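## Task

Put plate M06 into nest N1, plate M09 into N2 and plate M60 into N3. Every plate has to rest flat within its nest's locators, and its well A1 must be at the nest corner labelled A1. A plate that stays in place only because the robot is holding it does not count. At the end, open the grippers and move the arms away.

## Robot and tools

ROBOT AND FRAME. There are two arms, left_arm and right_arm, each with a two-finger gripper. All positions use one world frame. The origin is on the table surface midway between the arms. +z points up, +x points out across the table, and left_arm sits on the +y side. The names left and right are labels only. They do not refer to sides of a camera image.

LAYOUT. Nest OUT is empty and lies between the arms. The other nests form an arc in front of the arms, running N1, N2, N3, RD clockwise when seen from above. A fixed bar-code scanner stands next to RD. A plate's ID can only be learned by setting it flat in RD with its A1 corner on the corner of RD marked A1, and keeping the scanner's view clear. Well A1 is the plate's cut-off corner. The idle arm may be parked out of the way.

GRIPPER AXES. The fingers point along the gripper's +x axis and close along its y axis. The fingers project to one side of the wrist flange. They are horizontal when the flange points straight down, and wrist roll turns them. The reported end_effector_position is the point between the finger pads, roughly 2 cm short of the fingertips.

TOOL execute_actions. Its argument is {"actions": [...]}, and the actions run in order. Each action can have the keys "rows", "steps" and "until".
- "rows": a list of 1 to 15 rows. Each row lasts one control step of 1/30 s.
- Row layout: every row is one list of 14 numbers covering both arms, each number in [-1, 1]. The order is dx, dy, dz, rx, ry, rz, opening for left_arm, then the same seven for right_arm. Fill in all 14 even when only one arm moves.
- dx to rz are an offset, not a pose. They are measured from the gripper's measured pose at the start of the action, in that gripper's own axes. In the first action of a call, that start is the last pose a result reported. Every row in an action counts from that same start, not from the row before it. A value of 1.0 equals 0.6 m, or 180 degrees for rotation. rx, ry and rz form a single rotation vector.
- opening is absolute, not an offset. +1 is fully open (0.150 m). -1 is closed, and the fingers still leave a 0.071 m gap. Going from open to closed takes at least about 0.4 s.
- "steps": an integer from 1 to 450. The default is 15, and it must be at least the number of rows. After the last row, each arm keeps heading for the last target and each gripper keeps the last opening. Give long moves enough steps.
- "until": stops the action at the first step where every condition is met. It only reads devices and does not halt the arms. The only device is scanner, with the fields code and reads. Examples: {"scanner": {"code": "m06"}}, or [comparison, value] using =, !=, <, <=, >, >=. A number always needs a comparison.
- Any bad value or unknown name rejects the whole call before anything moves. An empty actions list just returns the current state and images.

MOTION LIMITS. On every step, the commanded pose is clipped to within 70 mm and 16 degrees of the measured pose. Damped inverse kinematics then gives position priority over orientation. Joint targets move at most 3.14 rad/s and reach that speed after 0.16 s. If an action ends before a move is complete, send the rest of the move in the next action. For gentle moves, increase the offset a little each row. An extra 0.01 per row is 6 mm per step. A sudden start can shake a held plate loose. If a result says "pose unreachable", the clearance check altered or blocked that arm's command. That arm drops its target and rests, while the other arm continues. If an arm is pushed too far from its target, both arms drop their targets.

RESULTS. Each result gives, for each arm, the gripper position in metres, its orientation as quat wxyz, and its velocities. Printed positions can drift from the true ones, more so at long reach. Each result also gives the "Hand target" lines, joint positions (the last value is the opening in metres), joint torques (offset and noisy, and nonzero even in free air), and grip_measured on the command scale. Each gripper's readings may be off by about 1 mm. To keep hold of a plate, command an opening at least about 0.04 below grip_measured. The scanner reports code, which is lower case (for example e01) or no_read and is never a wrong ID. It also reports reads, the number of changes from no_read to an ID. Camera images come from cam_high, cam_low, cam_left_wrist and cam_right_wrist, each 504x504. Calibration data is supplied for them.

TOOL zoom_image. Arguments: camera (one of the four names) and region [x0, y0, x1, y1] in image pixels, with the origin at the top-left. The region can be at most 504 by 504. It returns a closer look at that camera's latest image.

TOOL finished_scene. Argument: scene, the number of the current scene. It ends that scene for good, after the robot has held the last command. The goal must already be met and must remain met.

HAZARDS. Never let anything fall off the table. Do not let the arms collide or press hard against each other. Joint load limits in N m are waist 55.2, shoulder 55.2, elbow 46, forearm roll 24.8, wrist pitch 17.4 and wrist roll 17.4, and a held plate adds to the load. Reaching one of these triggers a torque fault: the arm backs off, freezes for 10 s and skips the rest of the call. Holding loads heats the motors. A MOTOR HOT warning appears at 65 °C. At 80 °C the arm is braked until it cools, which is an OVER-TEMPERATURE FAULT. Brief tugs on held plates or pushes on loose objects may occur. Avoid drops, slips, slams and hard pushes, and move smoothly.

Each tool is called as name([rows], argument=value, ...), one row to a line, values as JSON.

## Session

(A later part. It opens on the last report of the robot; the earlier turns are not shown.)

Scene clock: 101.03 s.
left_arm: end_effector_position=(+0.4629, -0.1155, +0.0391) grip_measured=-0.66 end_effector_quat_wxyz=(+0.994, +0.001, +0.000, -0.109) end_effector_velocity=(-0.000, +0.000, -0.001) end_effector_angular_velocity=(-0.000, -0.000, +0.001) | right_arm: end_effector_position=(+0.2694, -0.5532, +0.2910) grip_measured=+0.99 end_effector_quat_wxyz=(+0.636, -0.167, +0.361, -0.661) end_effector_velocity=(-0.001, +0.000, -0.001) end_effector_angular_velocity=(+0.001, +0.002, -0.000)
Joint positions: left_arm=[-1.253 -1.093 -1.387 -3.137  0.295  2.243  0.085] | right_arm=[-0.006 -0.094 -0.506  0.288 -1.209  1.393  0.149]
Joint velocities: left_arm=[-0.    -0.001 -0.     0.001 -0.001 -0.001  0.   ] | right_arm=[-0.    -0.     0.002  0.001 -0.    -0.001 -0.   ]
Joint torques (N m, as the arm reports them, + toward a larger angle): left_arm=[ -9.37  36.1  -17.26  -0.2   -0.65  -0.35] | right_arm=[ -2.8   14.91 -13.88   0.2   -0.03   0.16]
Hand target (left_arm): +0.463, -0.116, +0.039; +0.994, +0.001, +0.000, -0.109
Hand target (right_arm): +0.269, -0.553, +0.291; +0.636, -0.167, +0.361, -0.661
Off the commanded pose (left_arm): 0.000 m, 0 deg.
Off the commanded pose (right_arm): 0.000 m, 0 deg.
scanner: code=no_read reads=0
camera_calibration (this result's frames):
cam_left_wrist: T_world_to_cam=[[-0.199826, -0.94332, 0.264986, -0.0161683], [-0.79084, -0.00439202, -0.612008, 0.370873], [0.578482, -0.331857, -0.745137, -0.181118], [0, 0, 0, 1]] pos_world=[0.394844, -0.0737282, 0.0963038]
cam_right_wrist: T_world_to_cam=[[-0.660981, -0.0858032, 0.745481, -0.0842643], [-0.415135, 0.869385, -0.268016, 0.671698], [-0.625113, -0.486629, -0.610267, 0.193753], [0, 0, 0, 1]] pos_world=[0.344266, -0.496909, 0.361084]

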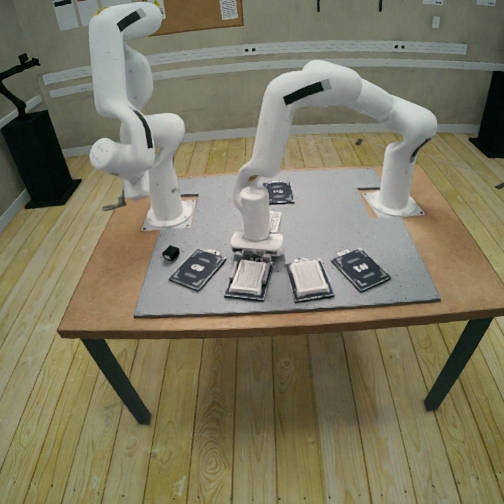

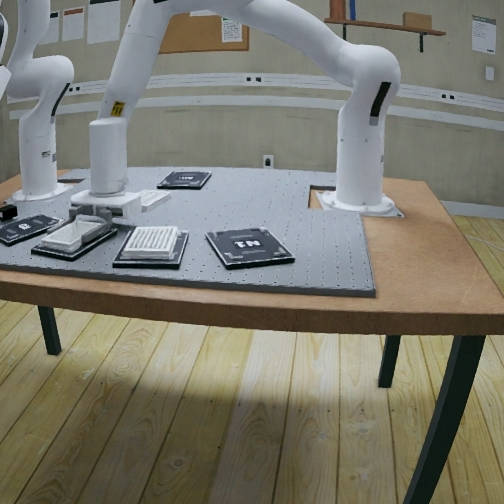

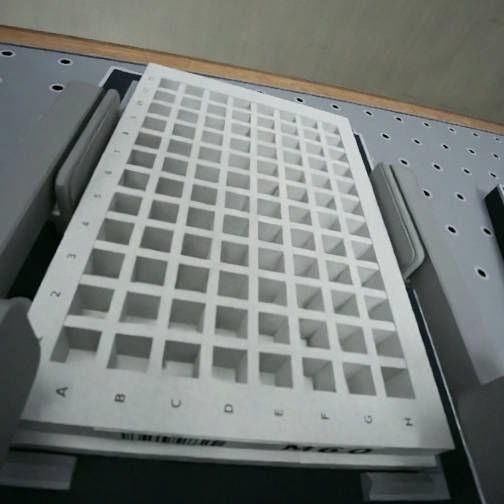

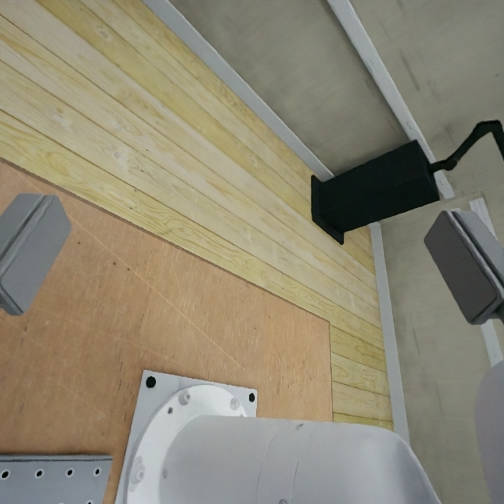

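execute_actions([
  {"rows":[[0,0,-0.001,0,0,0,-0.76,0,0,0,0,0,0,1]],"steps":6},
  {"rows":[[0,0,0,0,0,0,-0.62,0,0,0,0,0,0,1],[0,0,0,0,0,0,-0.3,0,0,0,0,0,0,1]],"steps":10},
  {"rows":[[0,0,0.02,0,0,0,-0.3,0,0,0,0,0,0,1],[0,0,0.055,0,0,0,-0.3,0,0,0,0,0,0,1]],"steps":12},
  {"rows":[[-0.5,-0.002,0,0,0,0.0006,-0.3,0,0,0,0,0,0,1]],"steps":35},
  {"rows":[[0,0,-0.015,0,0,0,-0.3,0,0,0,0,0,0,1],[0,0,-0.03,0,0,0,-0.3,0,0,0,0,0,0,1],[0,0,-0.045,0,0,0,-0.3,0,0,0,0,0,0,1],[0,0,-0.06,0,0,0,-0.3,0,0,0,0,0,0,1],[0,0,-0.073,0,0,0,-0.3,0,0,0,0,0,0,1]],"steps":18},
])

zoom_image(camera="cam_low", region=[20,180,160,280])

Scene clock: 106.73 s.
left_arm: end_effector_position=(+0.1692, -0.0522, +0.0279) grip_measured=-0.30 end_effector_quat_wxyz=(+0.994, +0.001, +0.001, -0.108) end_effector_velocity=(-0.000, +0.001, -0.001) end_effector_angular_velocity=(+0.002, +0.001, -0.001) | right_arm: end_effector_position=(+0.2694, -0.5532, +0.2910) grip_measured=+0.99 end_effector_quat_wxyz=(+0.636, -0.167, +0.361, -0.661) end_effector_velocity=(-0.000, +0.000, -0.000) end_effector_angular_velocity=(+0.001, +0.000, +0.001)
Joint positions: left_arm=[-1.757 -0.962 -1.003 -3.184  0.043  1.784  0.099] | right_arm=[-0.006 -0.094 -0.506  0.288 -1.209  1.393  0.149]
Joint velocities: left_arm=[ 0.    -0.001  0.001 -0.033  0.     0.034  0.   ] | right_arm=[ 0.    -0.     0.001  0.     0.    -0.002 -0.   ]
Joint torques (N m, as the arm reports them, + toward a larger angle): left_arm=[ -9.83  32.6  -12.3    0.66  -0.42  -0.78] | right_arm=[ -2.77  15.13 -13.81   0.07  -0.11   0.19]
Hand target (left_arm): +0.169, -0.052, +0.028; +0.994, +0.001, +0.001, -0.108
Hand target (right_arm): +0.269, -0.553, +0.291; +0.636, -0.167, +0.361, -0.661
Off the commanded pose (left_arm): 0.000 m, 0 deg.
Off the commanded pose (right_arm): 0.000 m, 0 deg.
scanner: code=no_read reads=0
camera_calibration (this result's frames):
cam_left_wrist: T_world_to_cam=[[-0.197229, -0.943609, 0.265898, -0.0126572], [-0.79201, -0.00648227, -0.610473, 0.13205], [0.577772, -0.330997, -0.74607, 0.00160012], [0, 0, 0, 1]] pos_world=[0.101164, -0.0105578, 0.0851724]
cam_right_wrist: T_world_to_cam=[[-0.660981, -0.0858029, 0.745481, -0.0842643], [-0.415135, 0.869385, -0.268016, 0.671698], [-0.625113, -0.486629, -0.610267, 0.193753], [0, 0, 0, 1]] pos_world=[0.344266, -0.496909, 0.361084]

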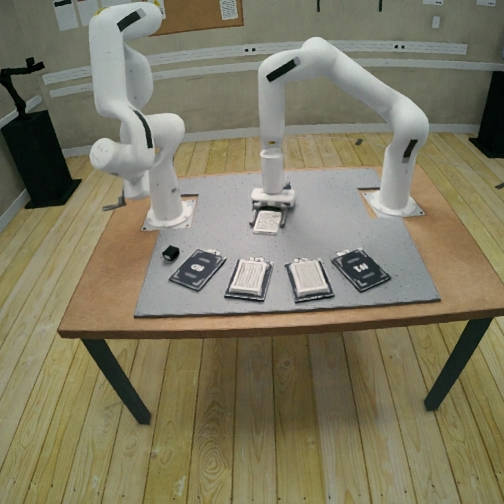

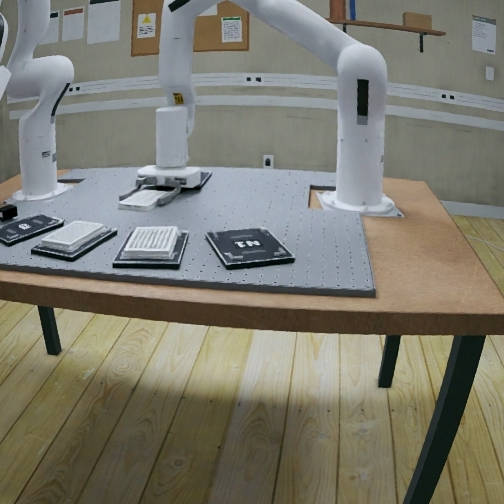

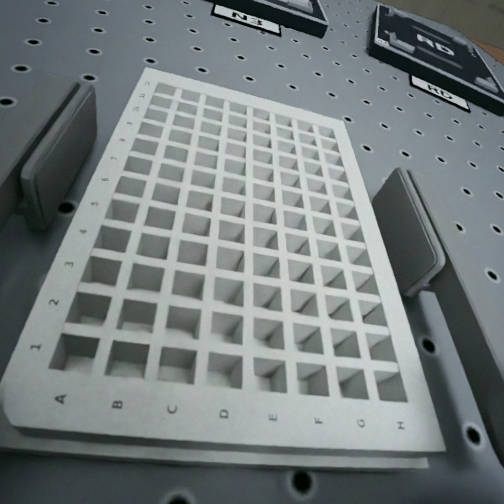

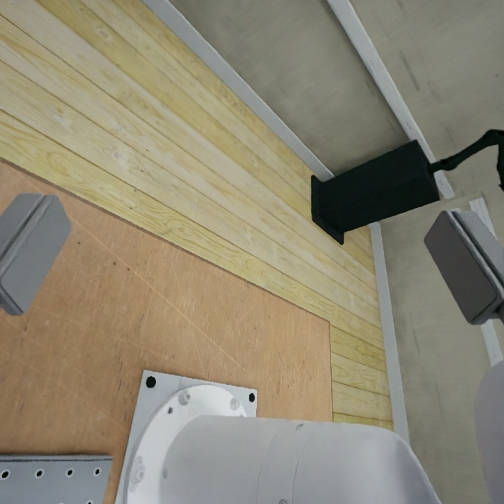

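Region (20, 180, 160, 280) of cam_low's 504x504 image, scaled by 3.600, with more detail than that image has; it fills the top 360 rows of this view, and the rest is white.

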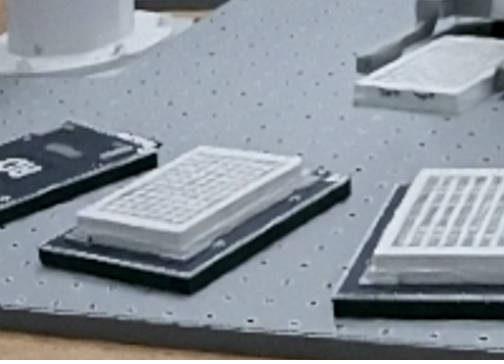

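execute_actions([
  {"rows":[[-0.0012,0.001,-0.0022,0,0,0,-0.4,0,0,0,0,0,0,1]],"steps":10},
  {"rows":[[0,0,0,0,0,0,-0.5,0,0,0,0,0,0,1],[0,0,0,0,0,0,-0.6,0,0,0,0,0,0,1],[0,0,0,0,0,0,-0.65,0,0,0,0,0,0,1],[0,0,0,0,0,0,-0.7,0,0,0,0,0,0,1],[0,0,0,0,0,0,-0.76,0,0,0,0,0,0,1]],"steps":14},
  {"rows":[[0,0,0.005,0,0,0,-0.76,0,0,0,0,0,0,1],[0,0,0.015,0,0,0,-0.76,0,0,0,0,0,0,1],[0,0,0.03,0,0,0,-0.76,0,0,0,0,0,0,1],[0,0,0.05,0,0,0,-0.76,0,0,0,0,0,0,1],[0,0,0.075,0,0,0,-0.76,0,0,0,0,0,0,1]],"steps":14},
  {"rows":[[0.017,0.028,0,0,0,0.01,-0.76,0,0,0,0,0,0,1],[0.04,0.07,0,0,0,0.025,-0.76,0,0,0,0,0,0,1],[0.07,0.115,0,0,0,0.04,-0.76,0,0,0,0,0,0,1],[0.1,0.17,0,0,0,0.06,-0.76,0,0,0,0,0,0,1],[0.14,0.23,0,0,0,0.08,-0.76,0,0,0,0,0,0,1],[0.17,0.285,0,0,0,0.1,-0.76,0,0,0,0,0,0,1],[0.21,0.34,0,0,0,0.12,-0.76,0,0,0,0,0,0,1],[0.24,0.4,0,0,0,0.14,-0.76,0,0,0,0,0,0,1],[0.275,0.455,0,0,0,0.16,-0.76,0,0,0,0,0,0,1],[0.31,0.51,0,0,0,0.18,-0.76,0,0,0,0,0,0,1],[0.344,0.57,0,0,-0.0006,0.2042,-0.76,0,0,0,0,0,0,1]],"steps":40},
  {"rows":[[0,0,-0.01,0,0,0,-0.76,0,0,0,0,0,0,1],[0,0,-0.02,0,0,0,-0.76,0,0,0,0,0,0,1],[0,0,-0.03,0,0,0,-0.76,0,0,0,0,0,0,1],[0,0,-0.04,0,0,0,-0.76,0,0,0,0,0,0,1]],"steps":14},
])

Scene clock: 113.60 s.
left_arm: end_effector_position=(+0.4440, +0.2388, +0.0480) grip_measured=-0.66 end_effector_quat_wxyz=(+0.978, +0.001, -0.000, +0.211) end_effector_velocity=(-0.000, +0.001, -0.000) end_effector_angular_velocity=(-0.001, +0.001, +0.003) | right_arm: end_effector_position=(+0.2694, -0.5532, +0.2910) grip_measured=+0.99 end_effector_quat_wxyz=(+0.636, -0.167, +0.361, -0.661) end_effector_velocity=(-0.001, +0.000, -0.001) end_effector_angular_velocity=(+0.000, +0.002, +0.000)
Joint positions: left_arm=[-0.975 -0.83  -0.72  -3.159 -0.109  1.9    0.085] | right_arm=[-0.006 -0.094 -0.506  0.288 -1.209  1.393  0.149]
Joint velocities: left_arm=[ 0.    -0.001 -0.     0.008 -0.001 -0.01   0.   ] | right_arm=[ 0.     0.     0.003  0.     0.001 -0.001 -0.   ]
Joint torques (N m, as the arm reports them, + toward a larger angle): left_arm=[-8.92 27.34 -9.37  0.25 -0.45 -0.54] | right_arm=[ -2.88  14.94 -13.5    0.22  -0.14   0.2 ]
Hand target (left_arm): +0.444, +0.239, +0.048; +0.978, +0.001, -0.000, +0.211
Hand target (right_arm): +0.269, -0.553, +0.291; +0.636, -0.167, +0.361, -0.661
Off the commanded pose (left_arm): 0.000 m, 0 deg.
Off the commanded pose (right_arm): 0.000 m, 0 deg.
scanner: code=no_read reads=0
camera_calibration (this result's frames):
cam_left_wrist: T_world_to_cam=[[0.405488, -0.874658, 0.265616, 0.0267601], [-0.628945, -0.477819, -0.613284, 0.404143], [0.66333, 0.081622, -0.743862, -0.182444], [0, 0, 0, 1]] pos_world=[0.364354, 0.231404, 0.105033]
cam_right_wrist: T_world_to_cam=[[-0.660981, -0.085803, 0.745481, -0.0842644], [-0.415135, 0.869385, -0.268016, 0.671698], [-0.625114, -0.486629, -0.610267, 0.193753], [0, 0, 0, 1]] pos_world=[0.344266, -0.496909, 0.361084]

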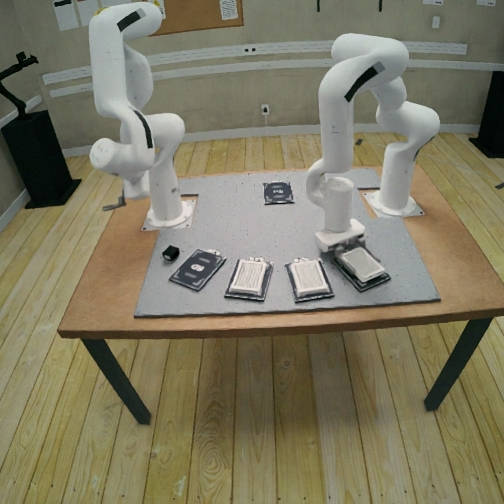

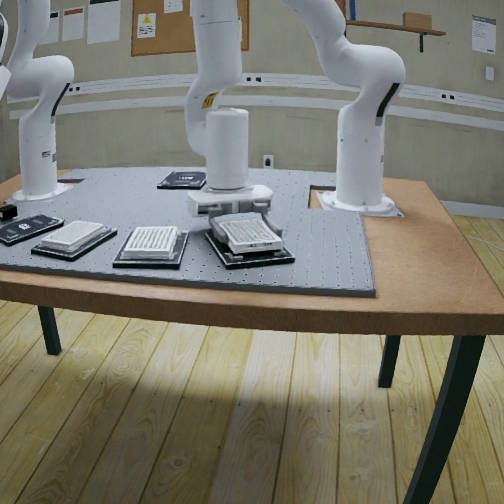

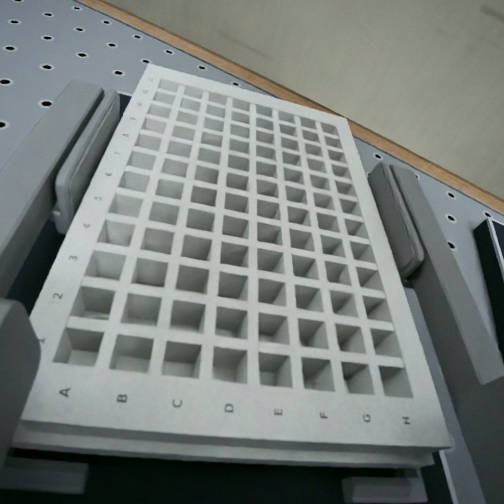

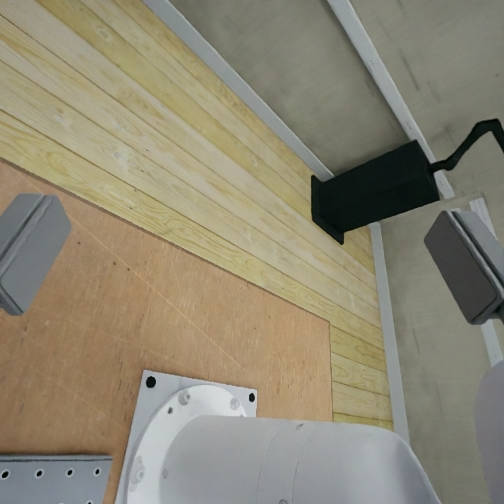

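Target z ≈ .0385.

execute_actions([
  {"rows":[[-0.0005,-0.0008,-0.004,0,0,0,-0.76,0,0,0,0,0,0,1],[-0.0005,-0.0008,-0.008,0,0,0,-0.76,0,0,0,0,0,0,1],[-0.0005,-0.0008,-0.012,0,0,0,-0.76,0,0,0,0,0,0,1],[-0.0005,-0.0008,-0.0155,0,0,0,-0.76,0,0,0,0,0,0,1]],"steps":16},
  {"rows":[[0,0,0,0,0,0,-0.62,0,0,0,0,0,0,1],[0,0,0,0,0,0,-0.3,0,0,0,0,0,0,1]],"steps":10},
  {"rows":[[0,0,0.03,0,0,0,-0.3,0,0,0,0,0,0,1],[0,0,0.08,0,0,0,-0.3,0,0,0,0,0,0,1]],"steps":10},
  {"rows":[[-0.2,-0.1,0.15,0,0,0,0.5,0,0,0,0,0,0,1]],"steps":25},
])

zoom_image(camera="cam_low", region=[100,200,310,290])

Scene clock: 118.00 s.
left_arm: end_effector_position=(+0.3596, +0.1338, +0.1759) grip_measured=+0.50 end_effector_quat_wxyz=(+0.978, +0.001, -0.000, +0.211) end_effector_velocity=(-0.001, -0.002, +0.002) end_effector_angular_velocity=(-0.002, -0.004, +0.002) | right_arm: end_effector_position=(+0.2694, -0.5532, +0.2910) grip_measured=+0.99 end_effector_quat_wxyz=(+0.636, -0.167, +0.361, -0.661) end_effector_velocity=(+0.000, -0.000, +0.000) end_effector_angular_velocity=(-0.000, -0.000, -0.000)
Joint positions: left_arm=[-1.288 -0.528 -0.738 -3.14   0.211  1.568  0.13 ] | right_arm=[-0.006 -0.094 -0.506  0.288 -1.209  1.393  0.149]
Joint velocities: left_arm=[-0.004  0.002 -0.002  0.015  0.001 -0.021 -0.   ] | right_arm=[ 0.  0. -0. -0. -0.  0.  0.]
Joint torques (N m, as the arm reports them, + toward a larger angle): left_arm=[-10.14  24.21 -15.15  -1.46  -0.34  -0.51] | right_arm=[ -3.22  15.41 -13.7    0.07  -0.06   0.16]
Hand target (left_arm): +0.360, +0.133, +0.176; +0.978, +0.000, -0.000, +0.211
Hand target (right_arm): +0.269, -0.553, +0.291; +0.636, -0.167, +0.361, -0.661
Off the commanded pose (left_arm): 0.000 m, 0 deg.
Off the commanded pose (right_arm): 0.000 m, 0 deg.
scanner: code=no_read reads=0
camera_calibration (this result's frames):
cam_left_wrist: T_world_to_cam=[[0.406045, -0.874139, 0.266474, -0.0652878], [-0.629128, -0.47888, -0.612267, 0.379391], [0.662816, 0.080962, -0.744393, -0.0223913], [0, 0, 0, 1]] pos_world=[0.280037, 0.126425, 0.233018]
cam_right_wrist: T_world_to_cam=[[-0.660981, -0.0858032, 0.745481, -0.0842646], [-0.415135, 0.869385, -0.268016, 0.671698], [-0.625114, -0.486629, -0.610267, 0.193752], [0, 0, 0, 1]] pos_world=[0.344266, -0.496909, 0.361084]

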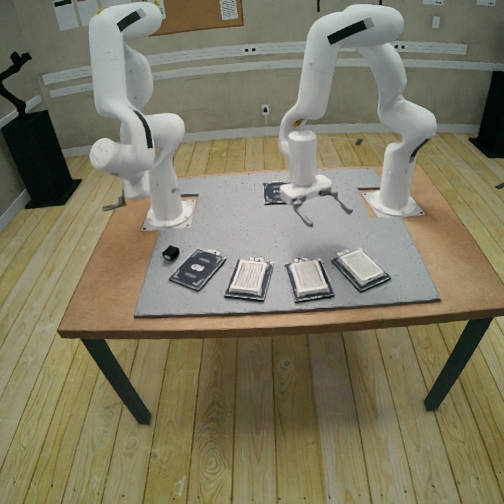

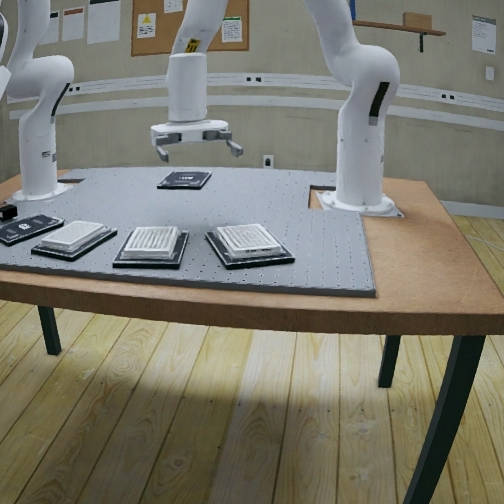

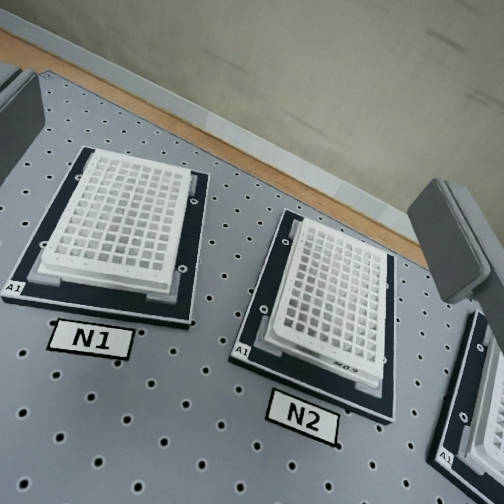

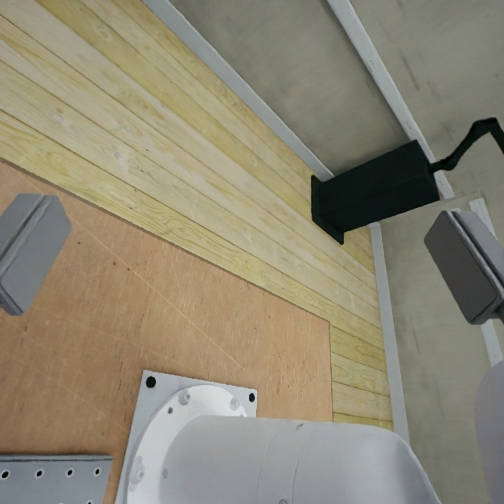

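Region (100, 200, 310, 290) of cam_low's 504x504 image, scaled by 2.400, with more detail than that image has; it fills the top 216 rows of this view, and the rest is white.

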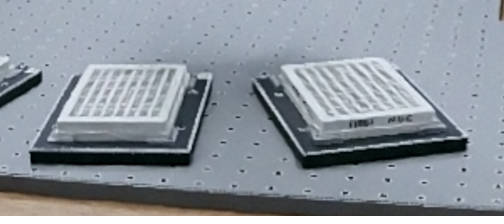

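zoom_image(camera="cam_left_wrist", region=[0,140,410,430])

zoom_image(camera="cam_left_wrist", region=[240,300,400,410])

Region (0, 140, 410, 430) of cam_left_wrist's 504x504 image, scaled by 1.229, with more detail than that image has; it fills the top 356 rows of this view, and the rest is white.

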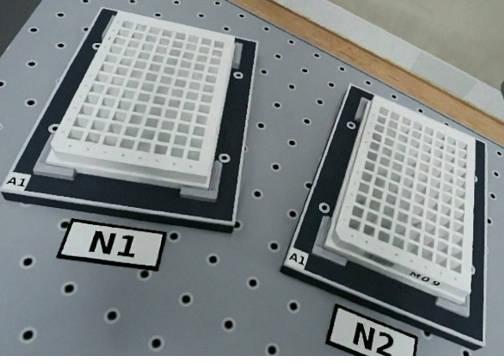

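Region (240, 300, 400, 410) of cam_left_wrist's 504x504 image, scaled by 3.150, with more detail than that image has; it fills the top 346 rows of this view, and the rest is white.

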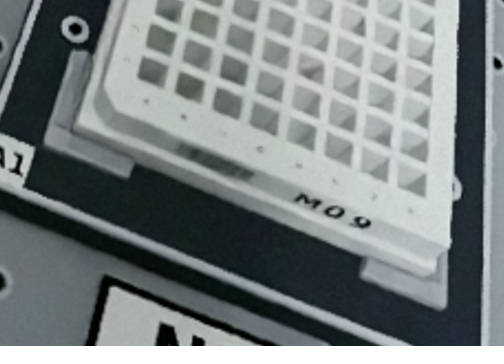

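finished_scene(scene=1)

The scene is finished: the task was done.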